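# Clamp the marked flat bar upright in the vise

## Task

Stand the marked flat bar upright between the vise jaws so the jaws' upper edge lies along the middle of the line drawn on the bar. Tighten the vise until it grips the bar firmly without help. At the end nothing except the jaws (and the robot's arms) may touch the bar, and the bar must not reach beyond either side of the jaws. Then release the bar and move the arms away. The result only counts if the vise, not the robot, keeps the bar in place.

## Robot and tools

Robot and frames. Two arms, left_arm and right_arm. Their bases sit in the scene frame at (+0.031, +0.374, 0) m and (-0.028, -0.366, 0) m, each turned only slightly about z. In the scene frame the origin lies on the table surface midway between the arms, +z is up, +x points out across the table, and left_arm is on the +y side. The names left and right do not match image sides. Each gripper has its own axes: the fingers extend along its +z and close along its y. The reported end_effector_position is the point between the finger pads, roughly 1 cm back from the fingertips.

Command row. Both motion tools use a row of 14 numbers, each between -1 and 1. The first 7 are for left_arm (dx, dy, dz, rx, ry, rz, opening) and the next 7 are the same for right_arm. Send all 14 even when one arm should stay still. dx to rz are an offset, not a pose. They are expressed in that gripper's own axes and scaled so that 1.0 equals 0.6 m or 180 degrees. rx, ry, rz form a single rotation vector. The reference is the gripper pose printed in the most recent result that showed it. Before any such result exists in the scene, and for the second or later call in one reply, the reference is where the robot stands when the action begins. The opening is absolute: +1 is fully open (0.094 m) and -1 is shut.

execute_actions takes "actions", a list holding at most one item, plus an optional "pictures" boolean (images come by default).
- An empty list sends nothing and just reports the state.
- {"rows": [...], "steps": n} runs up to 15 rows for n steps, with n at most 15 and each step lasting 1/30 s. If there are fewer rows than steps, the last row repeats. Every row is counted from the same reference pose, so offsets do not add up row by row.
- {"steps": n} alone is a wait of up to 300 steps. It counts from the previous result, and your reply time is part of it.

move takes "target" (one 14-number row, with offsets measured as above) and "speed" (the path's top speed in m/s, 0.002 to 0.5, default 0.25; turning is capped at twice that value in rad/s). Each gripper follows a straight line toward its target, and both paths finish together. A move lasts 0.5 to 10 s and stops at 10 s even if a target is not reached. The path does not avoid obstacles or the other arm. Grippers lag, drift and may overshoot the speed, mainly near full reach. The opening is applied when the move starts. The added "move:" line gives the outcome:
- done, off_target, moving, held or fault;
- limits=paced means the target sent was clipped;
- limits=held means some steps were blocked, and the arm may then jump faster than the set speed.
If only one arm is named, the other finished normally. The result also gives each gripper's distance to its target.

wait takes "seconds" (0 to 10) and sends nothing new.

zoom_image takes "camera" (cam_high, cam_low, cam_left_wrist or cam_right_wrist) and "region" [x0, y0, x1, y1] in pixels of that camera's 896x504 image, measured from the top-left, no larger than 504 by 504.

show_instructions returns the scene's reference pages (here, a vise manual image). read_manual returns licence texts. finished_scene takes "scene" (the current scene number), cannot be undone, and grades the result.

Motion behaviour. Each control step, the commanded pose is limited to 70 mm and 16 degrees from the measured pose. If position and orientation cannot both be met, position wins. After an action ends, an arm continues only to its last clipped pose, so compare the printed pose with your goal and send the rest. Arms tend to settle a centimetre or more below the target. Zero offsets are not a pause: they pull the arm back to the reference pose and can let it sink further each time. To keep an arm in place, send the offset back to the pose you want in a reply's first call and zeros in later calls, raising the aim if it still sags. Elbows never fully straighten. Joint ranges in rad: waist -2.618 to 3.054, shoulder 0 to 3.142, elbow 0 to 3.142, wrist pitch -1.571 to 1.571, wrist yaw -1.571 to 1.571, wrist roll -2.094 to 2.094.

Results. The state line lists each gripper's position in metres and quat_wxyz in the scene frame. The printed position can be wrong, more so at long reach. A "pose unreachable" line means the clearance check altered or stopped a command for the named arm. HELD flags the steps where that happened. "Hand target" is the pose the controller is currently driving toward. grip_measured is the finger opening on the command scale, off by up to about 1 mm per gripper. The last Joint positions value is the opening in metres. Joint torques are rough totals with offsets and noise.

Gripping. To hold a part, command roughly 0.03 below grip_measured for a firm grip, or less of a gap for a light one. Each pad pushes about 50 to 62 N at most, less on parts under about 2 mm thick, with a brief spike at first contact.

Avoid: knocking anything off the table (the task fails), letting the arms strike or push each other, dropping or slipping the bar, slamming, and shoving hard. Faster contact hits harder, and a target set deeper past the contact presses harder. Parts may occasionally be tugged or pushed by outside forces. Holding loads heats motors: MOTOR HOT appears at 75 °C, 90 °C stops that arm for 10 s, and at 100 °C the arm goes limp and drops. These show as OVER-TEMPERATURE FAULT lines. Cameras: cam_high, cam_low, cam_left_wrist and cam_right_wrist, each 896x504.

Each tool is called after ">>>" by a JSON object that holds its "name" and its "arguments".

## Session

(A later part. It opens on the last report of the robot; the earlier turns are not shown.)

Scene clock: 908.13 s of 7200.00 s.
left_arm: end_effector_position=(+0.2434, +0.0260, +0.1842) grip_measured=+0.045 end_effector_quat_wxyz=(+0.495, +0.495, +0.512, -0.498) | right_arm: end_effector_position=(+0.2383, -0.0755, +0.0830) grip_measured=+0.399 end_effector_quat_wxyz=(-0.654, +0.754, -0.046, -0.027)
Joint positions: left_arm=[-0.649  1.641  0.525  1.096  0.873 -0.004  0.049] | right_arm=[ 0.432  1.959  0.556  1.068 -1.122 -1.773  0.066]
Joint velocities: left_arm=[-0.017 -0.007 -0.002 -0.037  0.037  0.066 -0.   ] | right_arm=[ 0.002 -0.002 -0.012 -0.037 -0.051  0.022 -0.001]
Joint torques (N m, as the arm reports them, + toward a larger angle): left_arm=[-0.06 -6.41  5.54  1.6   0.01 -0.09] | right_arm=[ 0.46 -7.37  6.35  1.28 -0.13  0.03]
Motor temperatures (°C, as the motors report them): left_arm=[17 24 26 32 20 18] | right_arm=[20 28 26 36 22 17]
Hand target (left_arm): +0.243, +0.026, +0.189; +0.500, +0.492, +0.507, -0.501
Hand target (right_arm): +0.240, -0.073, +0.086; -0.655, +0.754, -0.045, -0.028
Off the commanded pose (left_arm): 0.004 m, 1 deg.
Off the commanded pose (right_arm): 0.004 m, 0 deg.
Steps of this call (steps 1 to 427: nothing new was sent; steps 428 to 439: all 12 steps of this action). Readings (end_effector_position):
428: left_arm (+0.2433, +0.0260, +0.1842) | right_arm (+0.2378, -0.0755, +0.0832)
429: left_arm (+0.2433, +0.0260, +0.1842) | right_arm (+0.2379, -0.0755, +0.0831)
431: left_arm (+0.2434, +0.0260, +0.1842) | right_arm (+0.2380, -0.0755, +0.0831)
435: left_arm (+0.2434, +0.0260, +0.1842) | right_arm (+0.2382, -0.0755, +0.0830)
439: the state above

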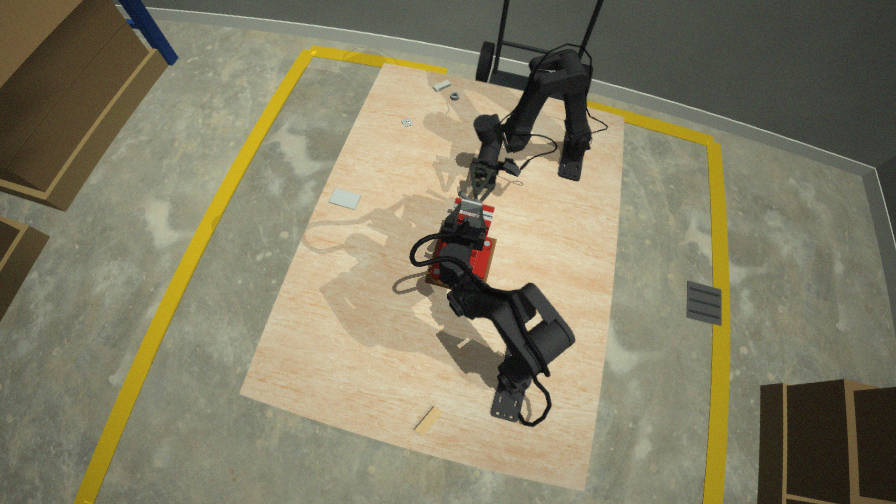

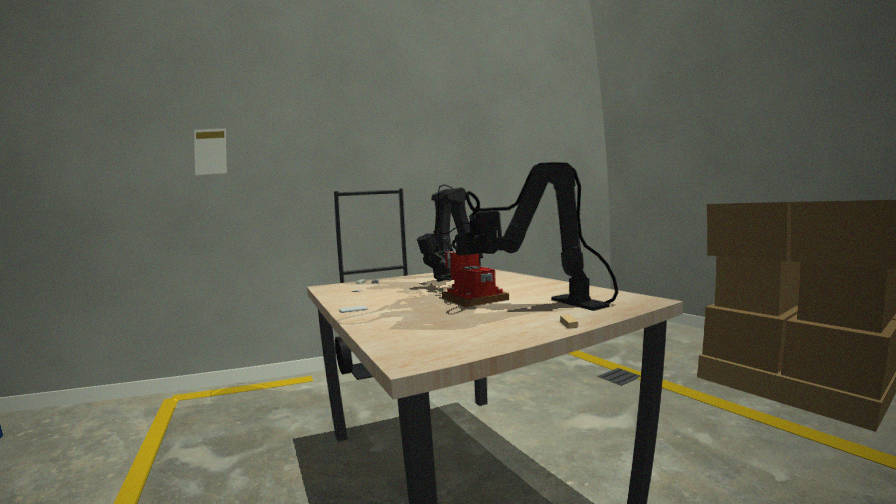

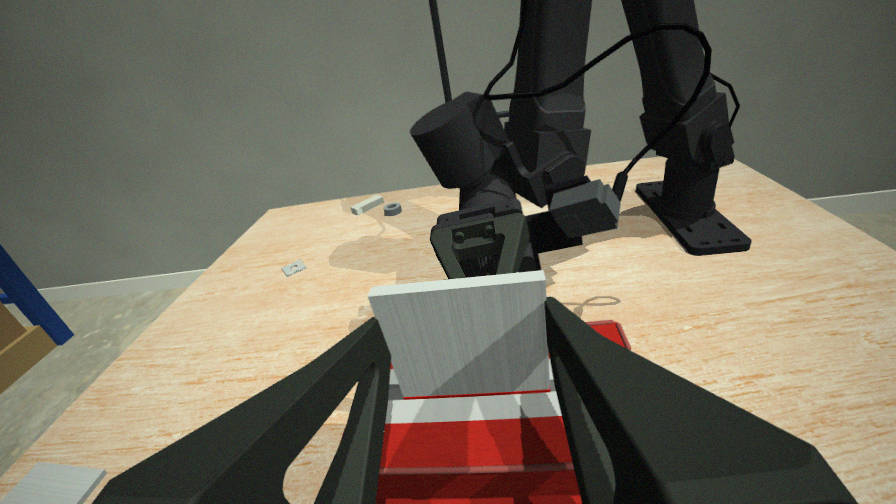

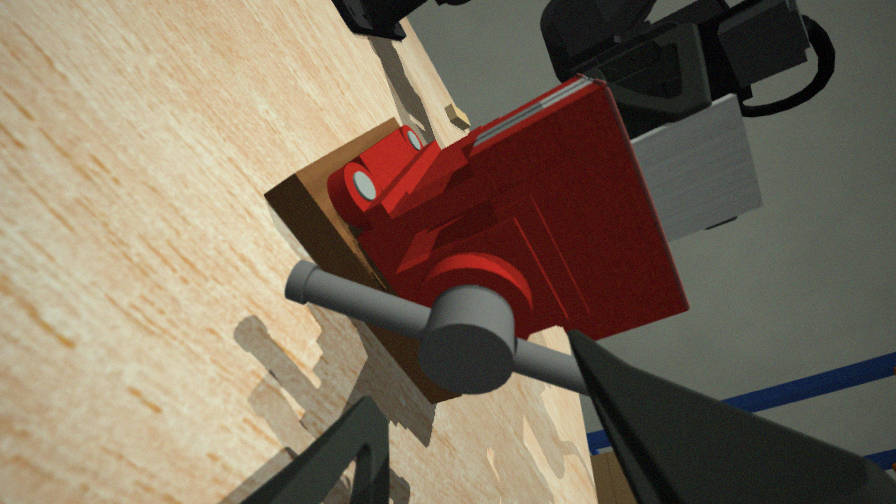

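>>> {"name": "move", "arguments": {"target": [-0.0071,0,0,0,-0.0046,0.0035,0.0, 0.006,-0.012,0.0432,0,0,0,0.4], "speed": 0.05}}

Scene clock: 920.23 s of 7200.00 s.
left_arm: end_effector_position=(+0.2434, +0.0260, +0.1842) grip_measured=+0.045 end_effector_quat_wxyz=(+0.495, +0.495, +0.512, -0.498) | right_arm: end_effector_position=(+0.2397, -0.0537, +0.0842) grip_measured=+0.399 end_effector_quat_wxyz=(-0.652, +0.756, -0.048, -0.027)
Joint positions: left_arm=[-0.649  1.641  0.525  1.096  0.873 -0.005  0.049] | right_arm=[ 0.499  1.977  0.598  1.072 -1.056 -1.736  0.066]
Joint velocities: left_arm=[ 0.002  0.012 -0.012  0.022  0.051 -0.022  0.001] | right_arm=[-0.007 -0.007  0.012 -0.139  0.081 -0.022 -0.   ]
Joint torques (N m, as the arm reports them, + toward a larger angle): left_arm=[-0.04 -6.4   5.55  1.6   0.   -0.02] | right_arm=[ 0.6  -6.45  7.38  1.48 -0.13  0.1 ]
Motor temperatures (°C, as the motors report them): left_arm=[17 24 26 32 20 18] | right_arm=[20 28 26 36 22 17]
Hand target (left_arm): +0.243, +0.026, +0.188; +0.501, +0.494, +0.506, -0.499
Hand target (right_arm): +0.243, -0.049, +0.086; -0.654, +0.755, -0.046, -0.026
Off the commanded pose (left_arm): 0.004 m, 1 deg.
Off the commanded pose (right_arm): 0.006 m, 0 deg.
move: done

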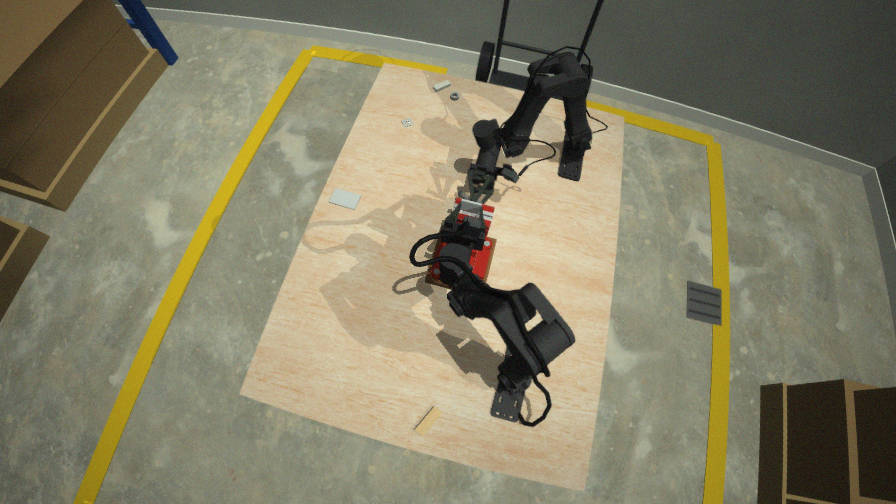

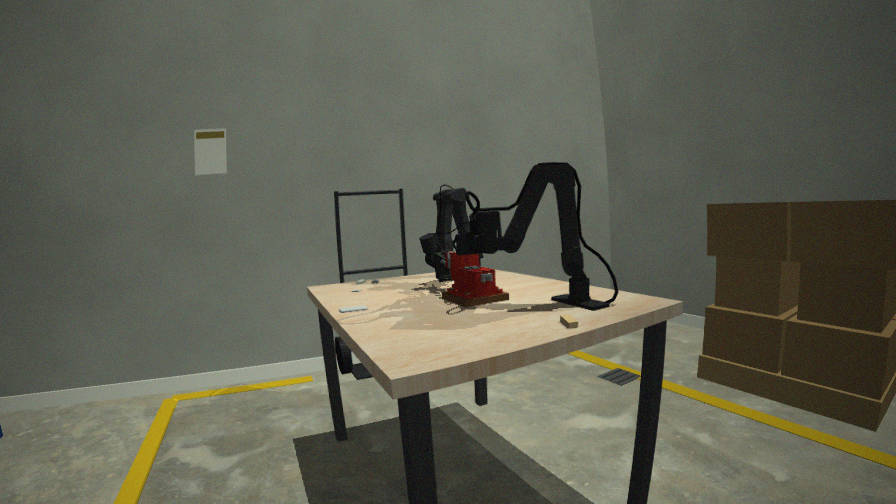

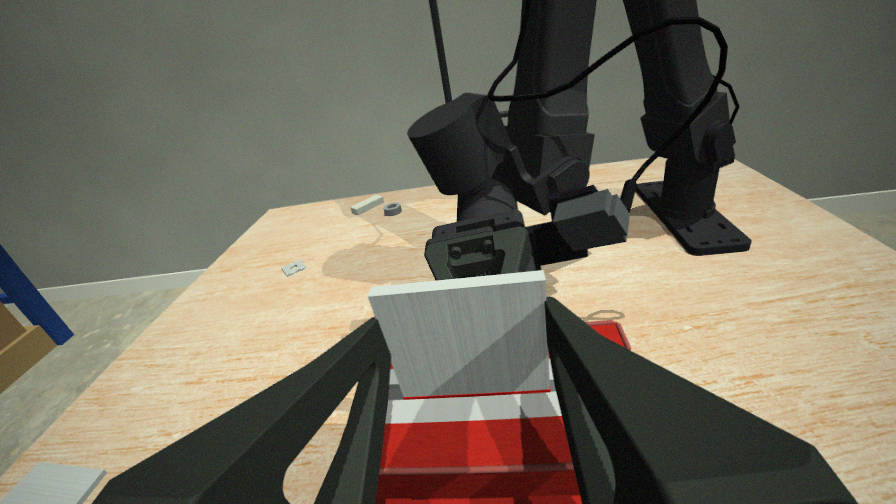

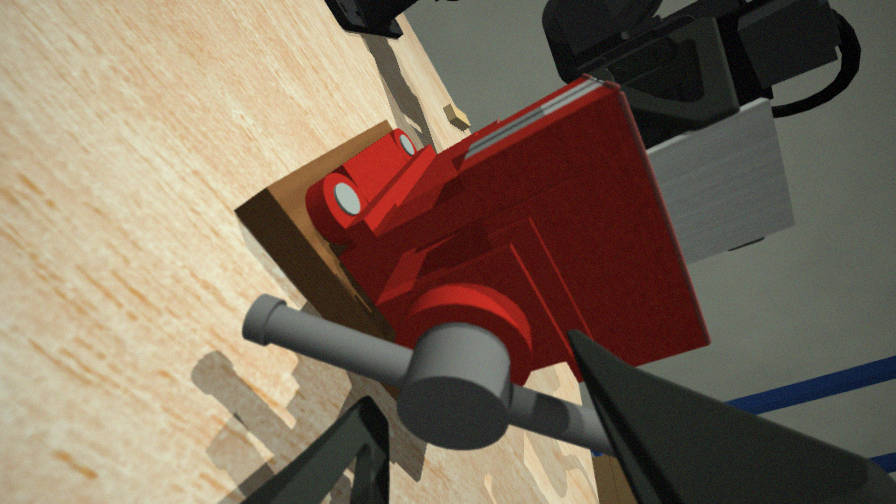

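>>> {"name": "move", "arguments": {"target": [-0.0071,0,0,0,-0.0046,0.0040,0.0, 0.003,0.0,0.014,0,0,0.17,0.4], "speed": 0.2}}

>>> {"name": "zoom_image", "arguments": {"camera": "cam_left_wrist", "region": [385, 375, 445, 415]}}

>>> {"name": "zoom_image", "arguments": {"camera": "cam_left_wrist", "region": [505, 370, 565, 410]}}

Scene clock: 928.93 s of 7200.00 s.
left_arm: end_effector_position=(+0.2434, +0.0260, +0.1842) grip_measured=+0.045 end_effector_quat_wxyz=(+0.495, +0.495, +0.512, -0.498) | right_arm: end_effector_position=(+0.2407, -0.0523, +0.0840) grip_measured=+0.399 end_effector_quat_wxyz=(-0.624, +0.719, -0.242, -0.188)
Joint positions: left_arm=[-0.649  1.641  0.525  1.096  0.873 -0.005  0.049] | right_arm=[ 0.504  1.977  0.598  1.076 -1.041 -1.218  0.066]
Joint velocities: left_arm=[-0.002 -0.007 -0.007  0.095  0.022 -0.037 -0.   ] | right_arm=[ 0.042 -0.002 -0.002 -0.037 -0.007 -0.037  0.   ]
Joint torques (N m, as the arm reports them, + toward a larger angle): left_arm=[-0.05 -6.39  5.54  1.6   0.   -0.01] | right_arm=[ 1.21 -5.87  7.44  1.46 -0.06  0.2 ]
Motor temperatures (°C, as the motors report them): left_arm=[17 24 26 32 20 18] | right_arm=[20 28 26 36 22 17]
Hand target (left_arm): +0.243, +0.026, +0.188; +0.502, +0.494, +0.505, -0.499
Hand target (right_arm): +0.241, -0.046, +0.083; -0.621, +0.717, -0.245, -0.198
Off the commanded pose (left_arm): 0.004 m, 1 deg.
Off the commanded pose (right_arm): 0.007 m, 1 deg.
move: done

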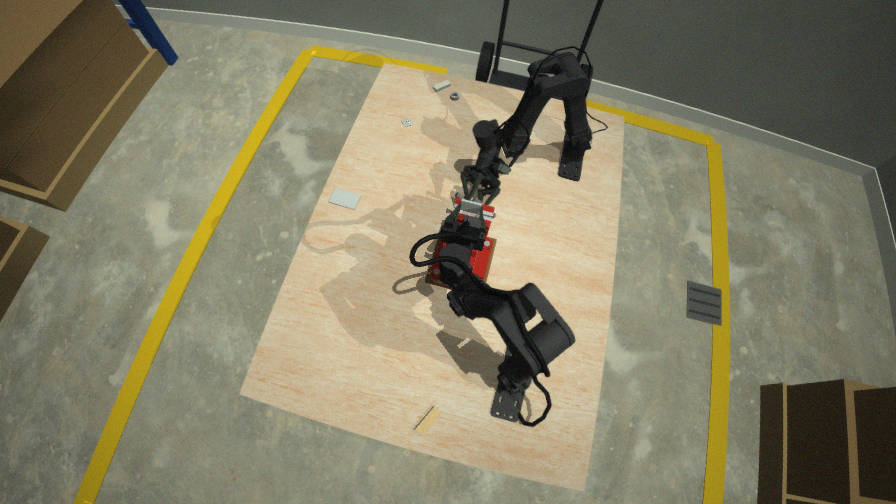

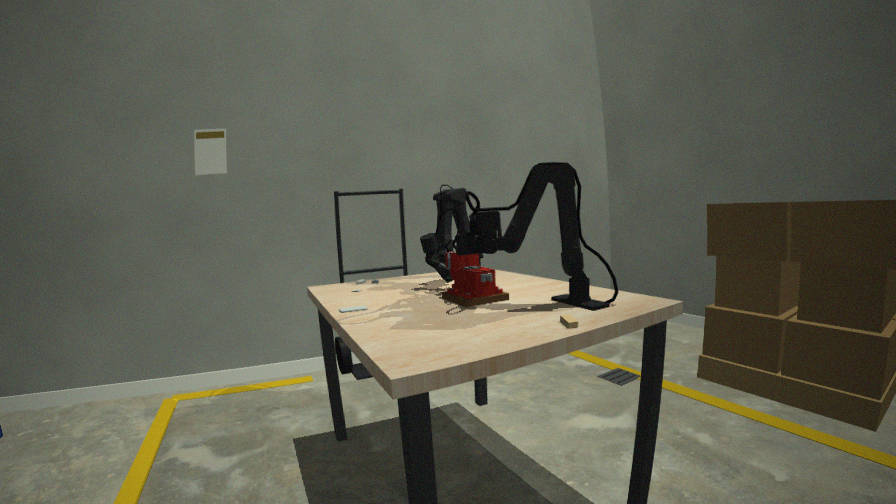

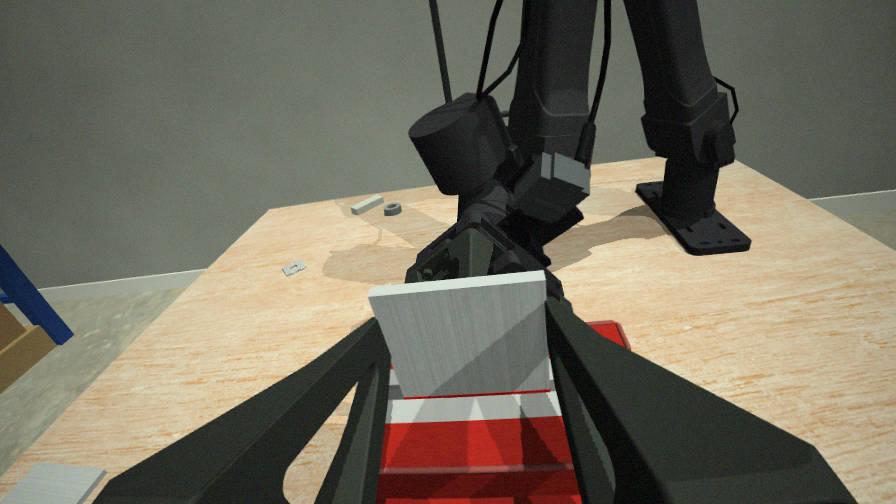

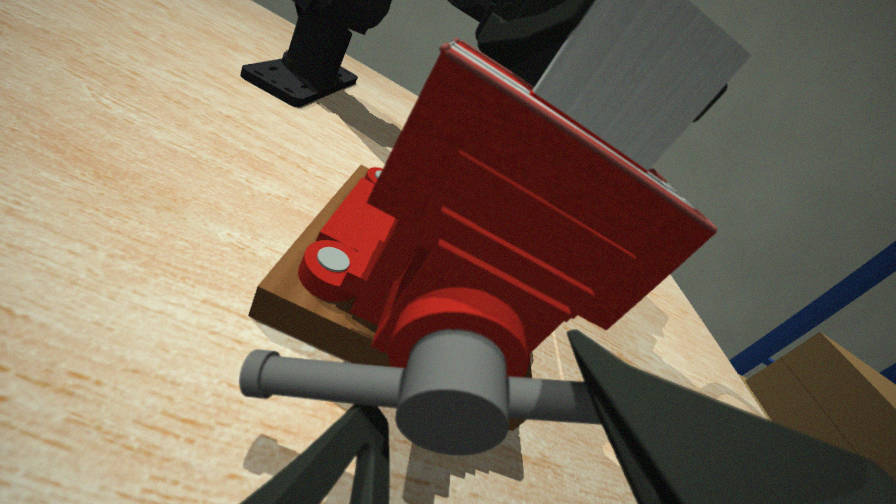

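Region (385, 375, 445, 415) of cam_left_wrist's 896x504 image, scaled by 8.400, with more detail than that image has.

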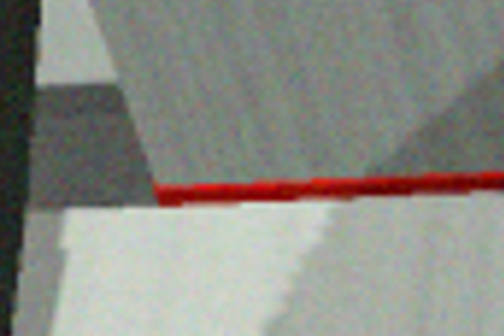

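Region (505, 370, 565, 410) of cam_left_wrist's 896x504 image, scaled by 8.400, with more detail than that image has.

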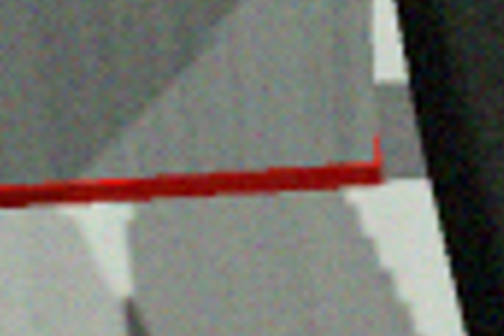

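>>> {"name": "zoom_image", "arguments": {"camera": "cam_right_wrist", "region": [515, 70, 675, 190]}}

>>> {"name": "execute_actions", "arguments": {"actions": [{"rows": [[-0.0074,0,0,0,-0.0048,0.0058,0.0, 0.0,0.0,0.010,0,0,0.004,0.4],[-0.01395,0,0,0,-0.009,0.0108,0.0, 0.0,0.0,0.010,0,0,0.004,0.4],[-0.0074,0,0,0,-0.0048,0.0058,0.0, 0.0,0.0,0.010,0,0,0.004,0.4]], "steps": 10}]}}

>>> {"name": "zoom_image", "arguments": {"camera": "cam_left_wrist", "region": [385, 375, 445, 415]}}

>>> {"name": "zoom_image", "arguments": {"camera": "cam_left_wrist", "region": [505, 370, 565, 410]}}

Region (515, 70, 675, 190) of cam_right_wrist's 896x504 image, scaled by 3.150, with more detail than that image has; it fills the top 378 rows of this view, and the rest is white.

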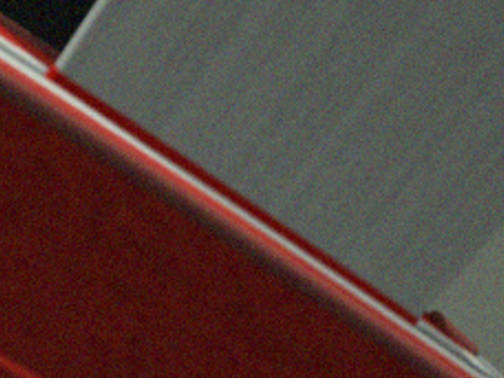

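Scene clock: 937.40 s of 7200.00 s.
left_arm: end_effector_position=(+0.2434, +0.0260, +0.1844) grip_measured=+0.045 end_effector_quat_wxyz=(+0.495, +0.495, +0.512, -0.498) | right_arm: end_effector_position=(+0.2413, -0.0517, +0.0840) grip_measured=+0.399 end_effector_quat_wxyz=(-0.624, +0.719, -0.243, -0.186)
Joint positions: left_arm=[-0.649  1.641  0.525  1.097  0.873 -0.005  0.049] | right_arm=[ 0.507  1.977  0.598  1.078 -1.033 -1.215  0.066]
Joint velocities: left_arm=[-0.012  0.007 -0.017  0.022  0.007 -0.051 -0.002] | right_arm=[-0.012  0.002 -0.007  0.007 -0.022 -0.037 -0.   ]
Joint torques (N m, as the arm reports them, + toward a larger angle): left_arm=[-0.05 -6.4   5.56  1.6   0.    0.02] | right_arm=[ 1.14 -6.49  6.39  1.49 -0.06  0.17]
Motor temperatures (°C, as the motors report them): left_arm=[17 24 26 33 20 18] | right_arm=[20 27 26 36 22 17]
Hand target (left_arm): +0.243, +0.026, +0.189; +0.503, +0.496, +0.504, -0.497
Hand target (right_arm): +0.241, -0.047, +0.083; -0.622, +0.718, -0.246, -0.192
Off the commanded pose (left_arm): 0.004 m, 1 deg.
Off the commanded pose (right_arm): 0.005 m, 1 deg.
Steps of this call (steps 1 to 244: nothing new was sent; steps 245 to 254: all 10 steps of this action). Readings (end_effector_position):
245: left_arm (+0.2434, +0.0260, +0.1842) | right_arm (+0.2408, -0.0523, +0.0840)
246: left_arm (+0.2434, +0.0260, +0.1844) | right_arm (+0.2410, -0.0522, +0.0839)
248: left_arm (+0.2434, +0.0260, +0.1844) | right_arm (+0.2411, -0.0519, +0.0840)
252: left_arm (+0.2434, +0.0260, +0.1844) | right_arm (+0.2413, -0.0518, +0.0840)
254: the state above

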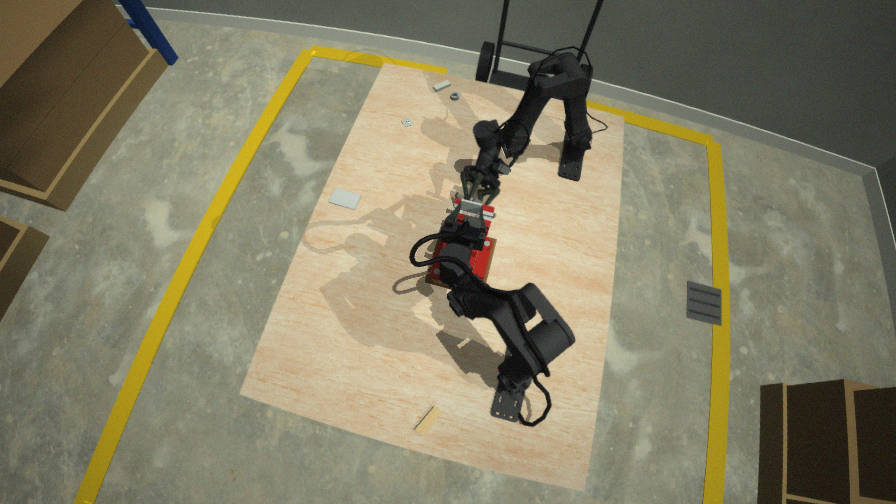

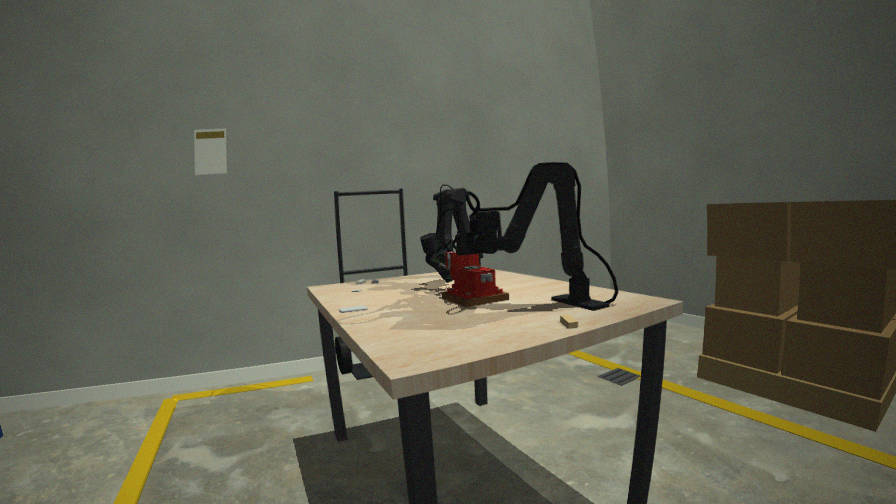

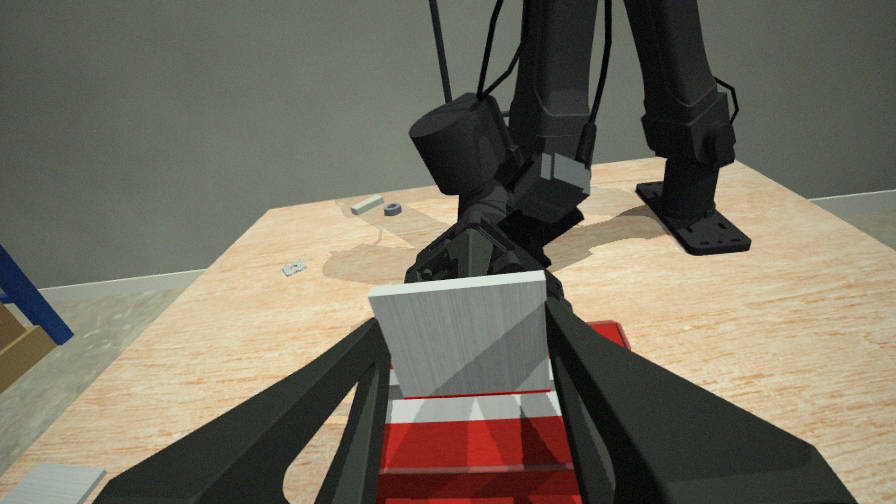

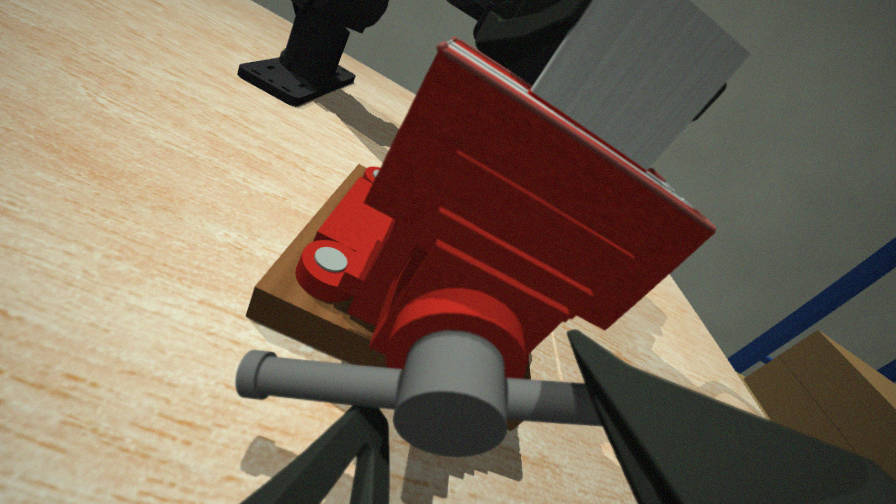

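Region (385, 375, 445, 415) of cam_left_wrist's 896x504 image, scaled by 8.400, with more detail than that image has.

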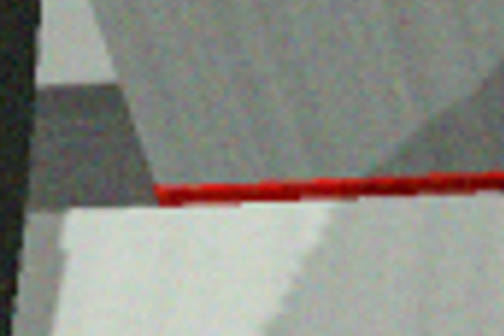

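Region (505, 370, 565, 410) of cam_left_wrist's 896x504 image, scaled by 8.400, with more detail than that image has.

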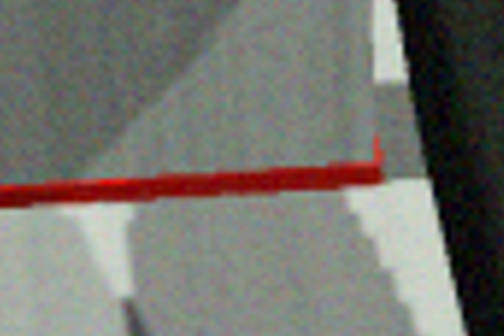

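>>> {"name": "execute_actions", "arguments": {"actions": [{"rows": [[-0.0074,0,0,0,-0.0048,0.0068,0.0, 0.0,0.0,0.006,0,0,0.0,0.4],[-0.0143,0,0,0,-0.0092,0.012,0.0, 0.0,0.0,0.006,0,0,0.0,0.4],[-0.0074,0,0,0,-0.0048,0.0068,0.0, 0.0,0.0,0.006,0,0,0.0,0.4],[-0.0074,0,0,0,-0.0048,0.0068,0.0, 0.0,0.0,0.006,0,0,0.0,0.4],[-0.0146,0,0,0,-0.0094,0.0123,0.0, 0.0,0.0,0.006,0,0,0.0,0.4],[-0.0078,0,0,0,-0.005,0.007,0.0, 0.0,0.0,0.006,0,0,0.0,0.4],[-0.0078,0,0,0,-0.005,0.007,0.0, 0.0,0.0,0.006,0,0,0.0,0.4],[-0.0149,0,0,0,-0.0096,0.0125,0.0, 0.0,0.0,0.006,0,0,0.0,0.4],[-0.0081,0,0,0,-0.0052,0.0072,0.0, 0.0,0.0,0.006,0,0,0.0,0.4]], "steps": 14}]}}

>>> {"name": "zoom_image", "arguments": {"camera": "cam_left_wrist", "region": [385, 375, 445, 415]}}

>>> {"name": "zoom_image", "arguments": {"camera": "cam_left_wrist", "region": [505, 370, 565, 410]}}

Scene clock: 945.07 s of 7200.00 s.
left_arm: end_effector_position=(+0.2435, +0.0260, +0.1845) grip_measured=+0.045 end_effector_quat_wxyz=(+0.496, +0.495, +0.511, -0.498) | right_arm: end_effector_position=(+0.2414, -0.0517, +0.0840) grip_measured=+0.399 end_effector_quat_wxyz=(-0.624, +0.719, -0.243, -0.186)
Joint positions: left_arm=[-0.649  1.641  0.525  1.097  0.873 -0.005  0.049] | right_arm=[ 0.507  1.977  0.598  1.078 -1.032 -1.216  0.066]
Joint velocities: left_arm=[-0.002 -0.017 -0.002  0.022  0.007  0.037  0.   ] | right_arm=[ 0.007 -0.022  0.007 -0.007  0.051 -0.066 -0.   ]
Joint torques (N m, as the arm reports them, + toward a larger angle): left_arm=[-0.05 -6.43  5.55  1.62  0.    0.06] | right_arm=[ 0.8  -6.82  5.96  1.49 -0.03  0.05]
Motor temperatures (°C, as the motors report them): left_arm=[17 24 26 33 20 18] | right_arm=[20 27 26 36 22 17]
Hand target (left_arm): +0.243, +0.026, +0.189; +0.505, +0.496, +0.502, -0.496
Hand target (right_arm): +0.241, -0.048, +0.084; -0.624, +0.719, -0.243, -0.186
Off the commanded pose (left_arm): 0.005 m, 2 deg.
Off the commanded pose (right_arm): 0.004 m, 0 deg.
Steps of this call (steps 1 to 216: nothing new was sent; steps 217 to 230: all 14 steps of this action). Readings (end_effector_position):
217: left_arm (+0.2434, +0.0260, +0.1844) | right_arm (+0.2414, -0.0517, +0.0841)
218: left_arm (+0.2434, +0.0260, +0.1844) | right_arm (+0.2414, -0.0517, +0.0840)
220: left_arm (+0.2434, +0.0260, +0.1844) | right_arm (+0.2414, -0.0517, +0.0840)
224: left_arm (+0.2434, +0.0260, +0.1844) | right_arm (+0.2414, -0.0517, +0.0840)
230: the state above

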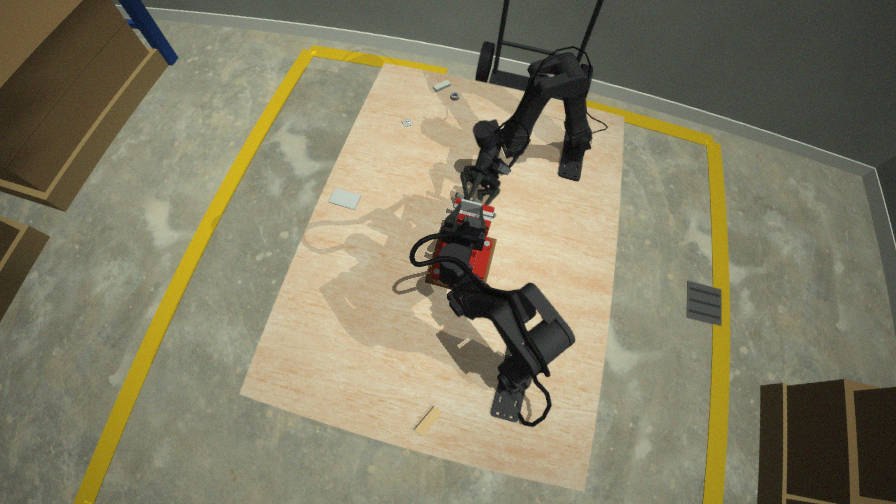

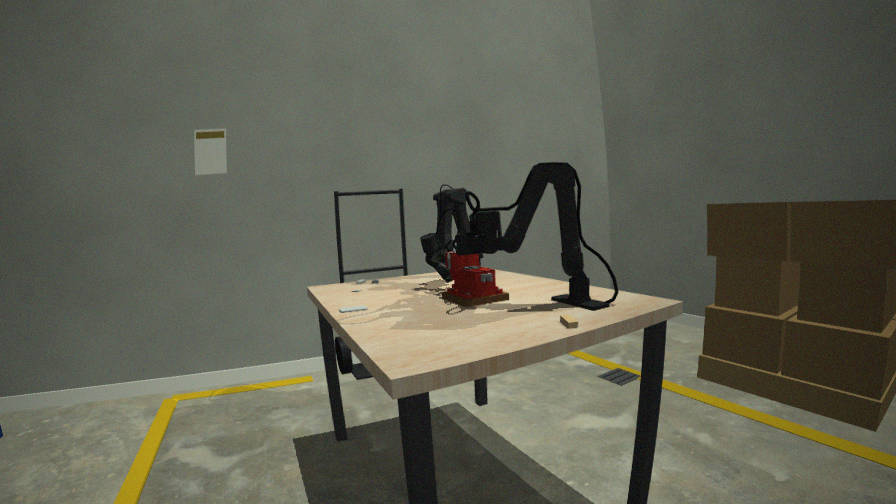

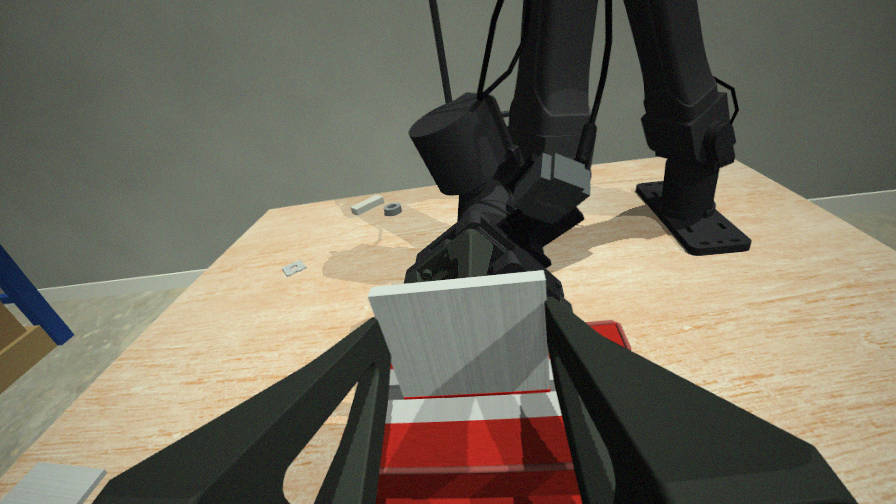

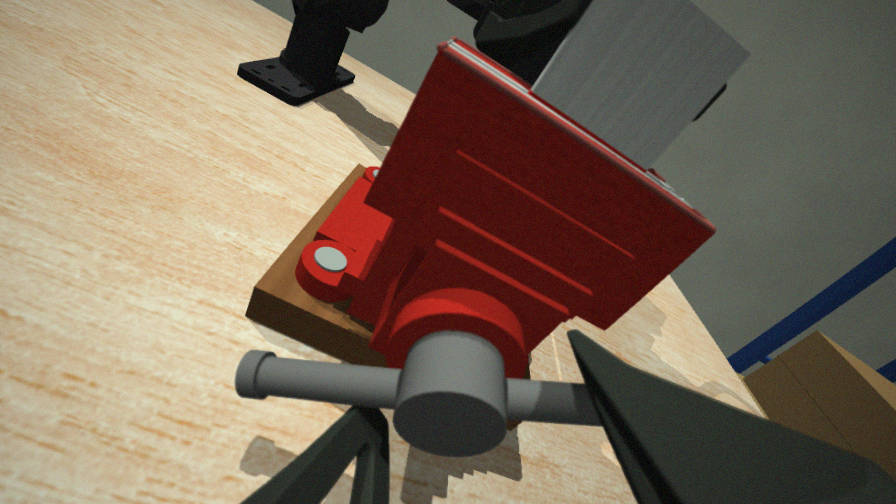

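Region (385, 375, 445, 415) of cam_left_wrist's 896x504 image, scaled by 8.400, with more detail than that image has.

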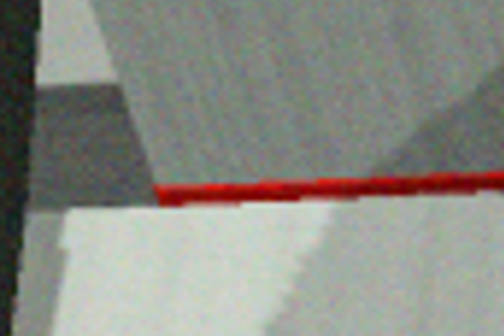

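Region (505, 370, 565, 410) of cam_left_wrist's 896x504 image, scaled by 8.400, with more detail than that image has.

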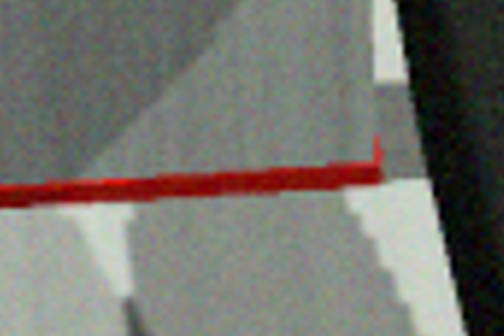

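>>> {"name": "execute_actions", "arguments": {"actions": [{"rows": [[-0.0081,0,0,0,-0.0052,0.0072,0.0, 0.0,0.0,0.006,0,0,0.0,0.4],[-0.0217,0,0,0,-0.014,0.0178,0.0, 0.0,0.0,0.006,0,0,0.0,0.4],[-0.0081,0,0,0,-0.0052,0.0072,0.0, 0.0,0.0,0.006,0,0,0.0,0.4]], "steps": 8}]}}

>>> {"name": "zoom_image", "arguments": {"camera": "cam_left_wrist", "region": [385, 375, 445, 415]}}

>>> {"name": "zoom_image", "arguments": {"camera": "cam_left_wrist", "region": [505, 370, 565, 410]}}

Scene clock: 950.43 s of 7200.00 s.
left_arm: end_effector_position=(+0.2435, +0.0260, +0.1846) grip_measured=+0.045 end_effector_quat_wxyz=(+0.496, +0.495, +0.511, -0.498) | right_arm: end_effector_position=(+0.2414, -0.0517, +0.0840) grip_measured=+0.399 end_effector_quat_wxyz=(-0.624, +0.719, -0.243, -0.185)
Joint positions: left_arm=[-0.649  1.641  0.525  1.098  0.873 -0.005  0.049] | right_arm=[ 0.507  1.977  0.598  1.078 -1.032 -1.217  0.066]
Joint velocities: left_arm=[ 0.007 -0.007  0.007 -0.037  0.022  0.051  0.   ] | right_arm=[-0.002  0.012  0.002  0.037 -0.066 -0.007 -0.001]
Joint torques (N m, as the arm reports them, + toward a larger angle): left_arm=[-0.05 -6.43  5.54  1.62  0.    0.06] | right_arm=[ 0.8  -6.83  5.94  1.49 -0.02  0.05]
Motor temperatures (°C, as the motors report them): left_arm=[17 24 26 33 20 18] | right_arm=[20 27 26 36 22 17]
Hand target (left_arm): +0.243, +0.026, +0.189; +0.505, +0.496, +0.502, -0.496
Hand target (right_arm): +0.241, -0.048, +0.084; -0.624, +0.719, -0.243, -0.186
Off the commanded pose (left_arm): 0.005 m, 2 deg.
Off the commanded pose (right_arm): 0.004 m, 0 deg.
Steps of this call (steps 1 to 153: nothing new was sent; steps 154 to 161: all 8 steps of this action). Readings (end_effector_position):
154: left_arm (+0.2435, +0.0260, +0.1845) | right_arm (+0.2414, -0.0517, +0.0840)
155: left_arm (+0.2435, +0.0260, +0.1847) | right_arm (+0.2414, -0.0517, +0.0840)
157: left_arm (+0.2435, +0.0260, +0.1846) | right_arm (+0.2414, -0.0517, +0.0840)
161: the state above

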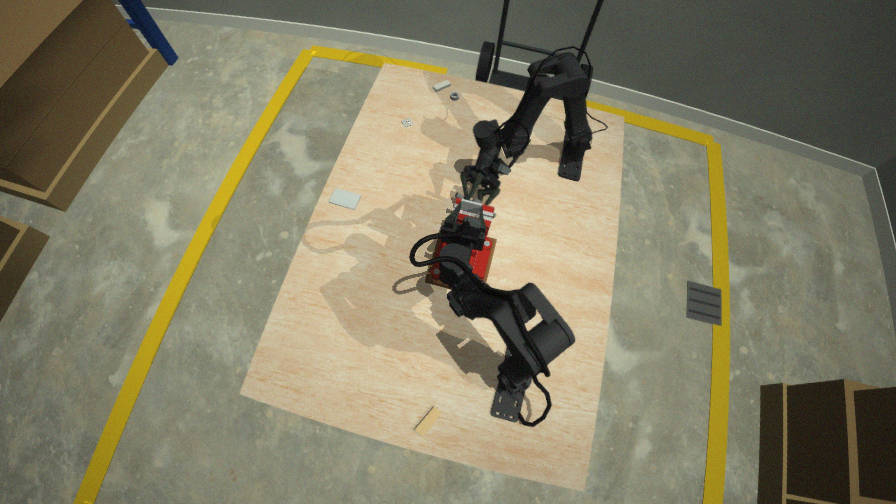

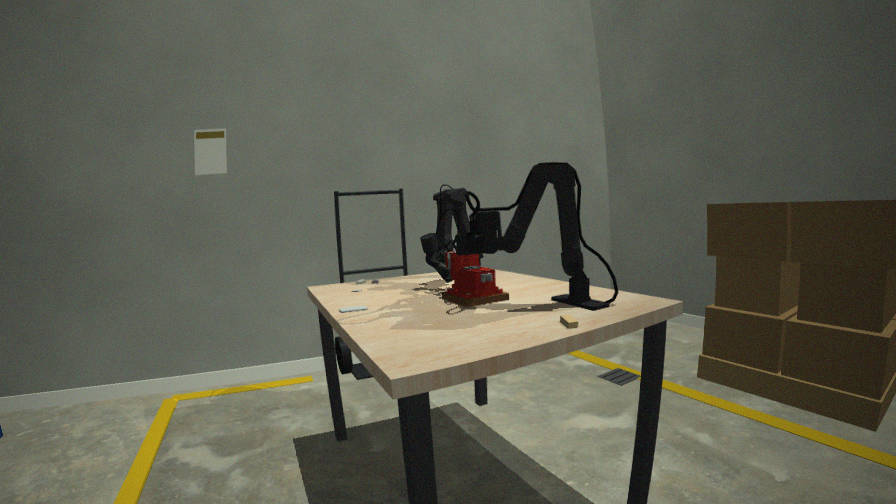

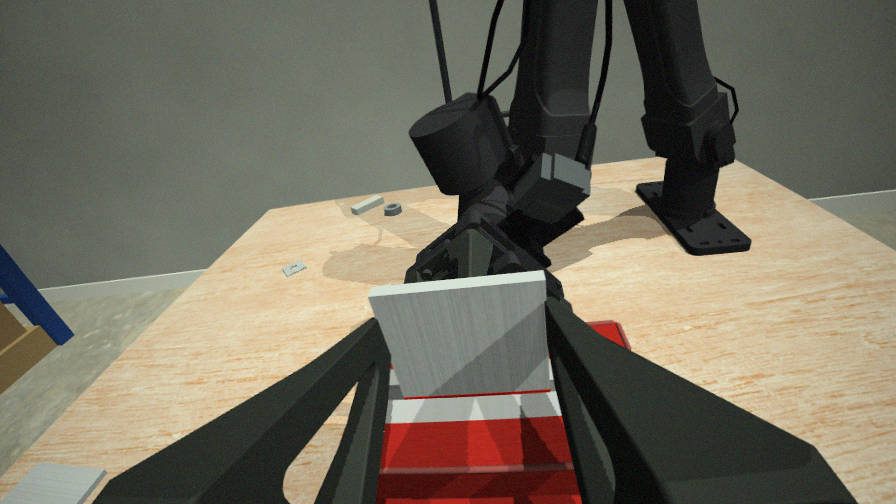

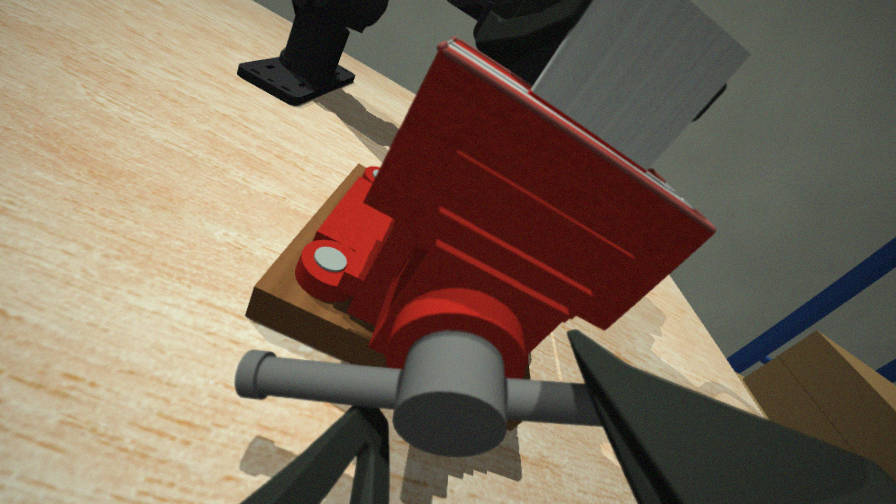

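Region (385, 375, 445, 415) of cam_left_wrist's 896x504 image, scaled by 8.400, with more detail than that image has.

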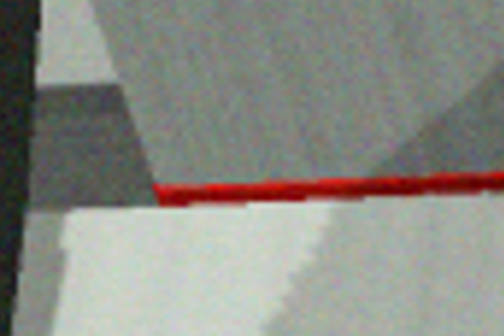

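Region (505, 370, 565, 410) of cam_left_wrist's 896x504 image, scaled by 8.400, with more detail than that image has.

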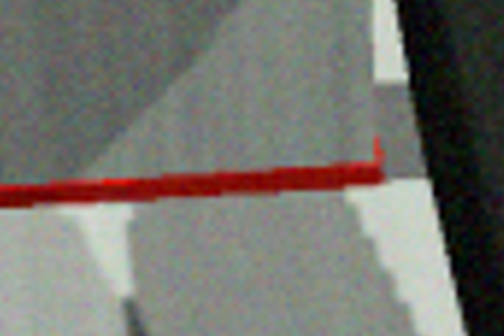

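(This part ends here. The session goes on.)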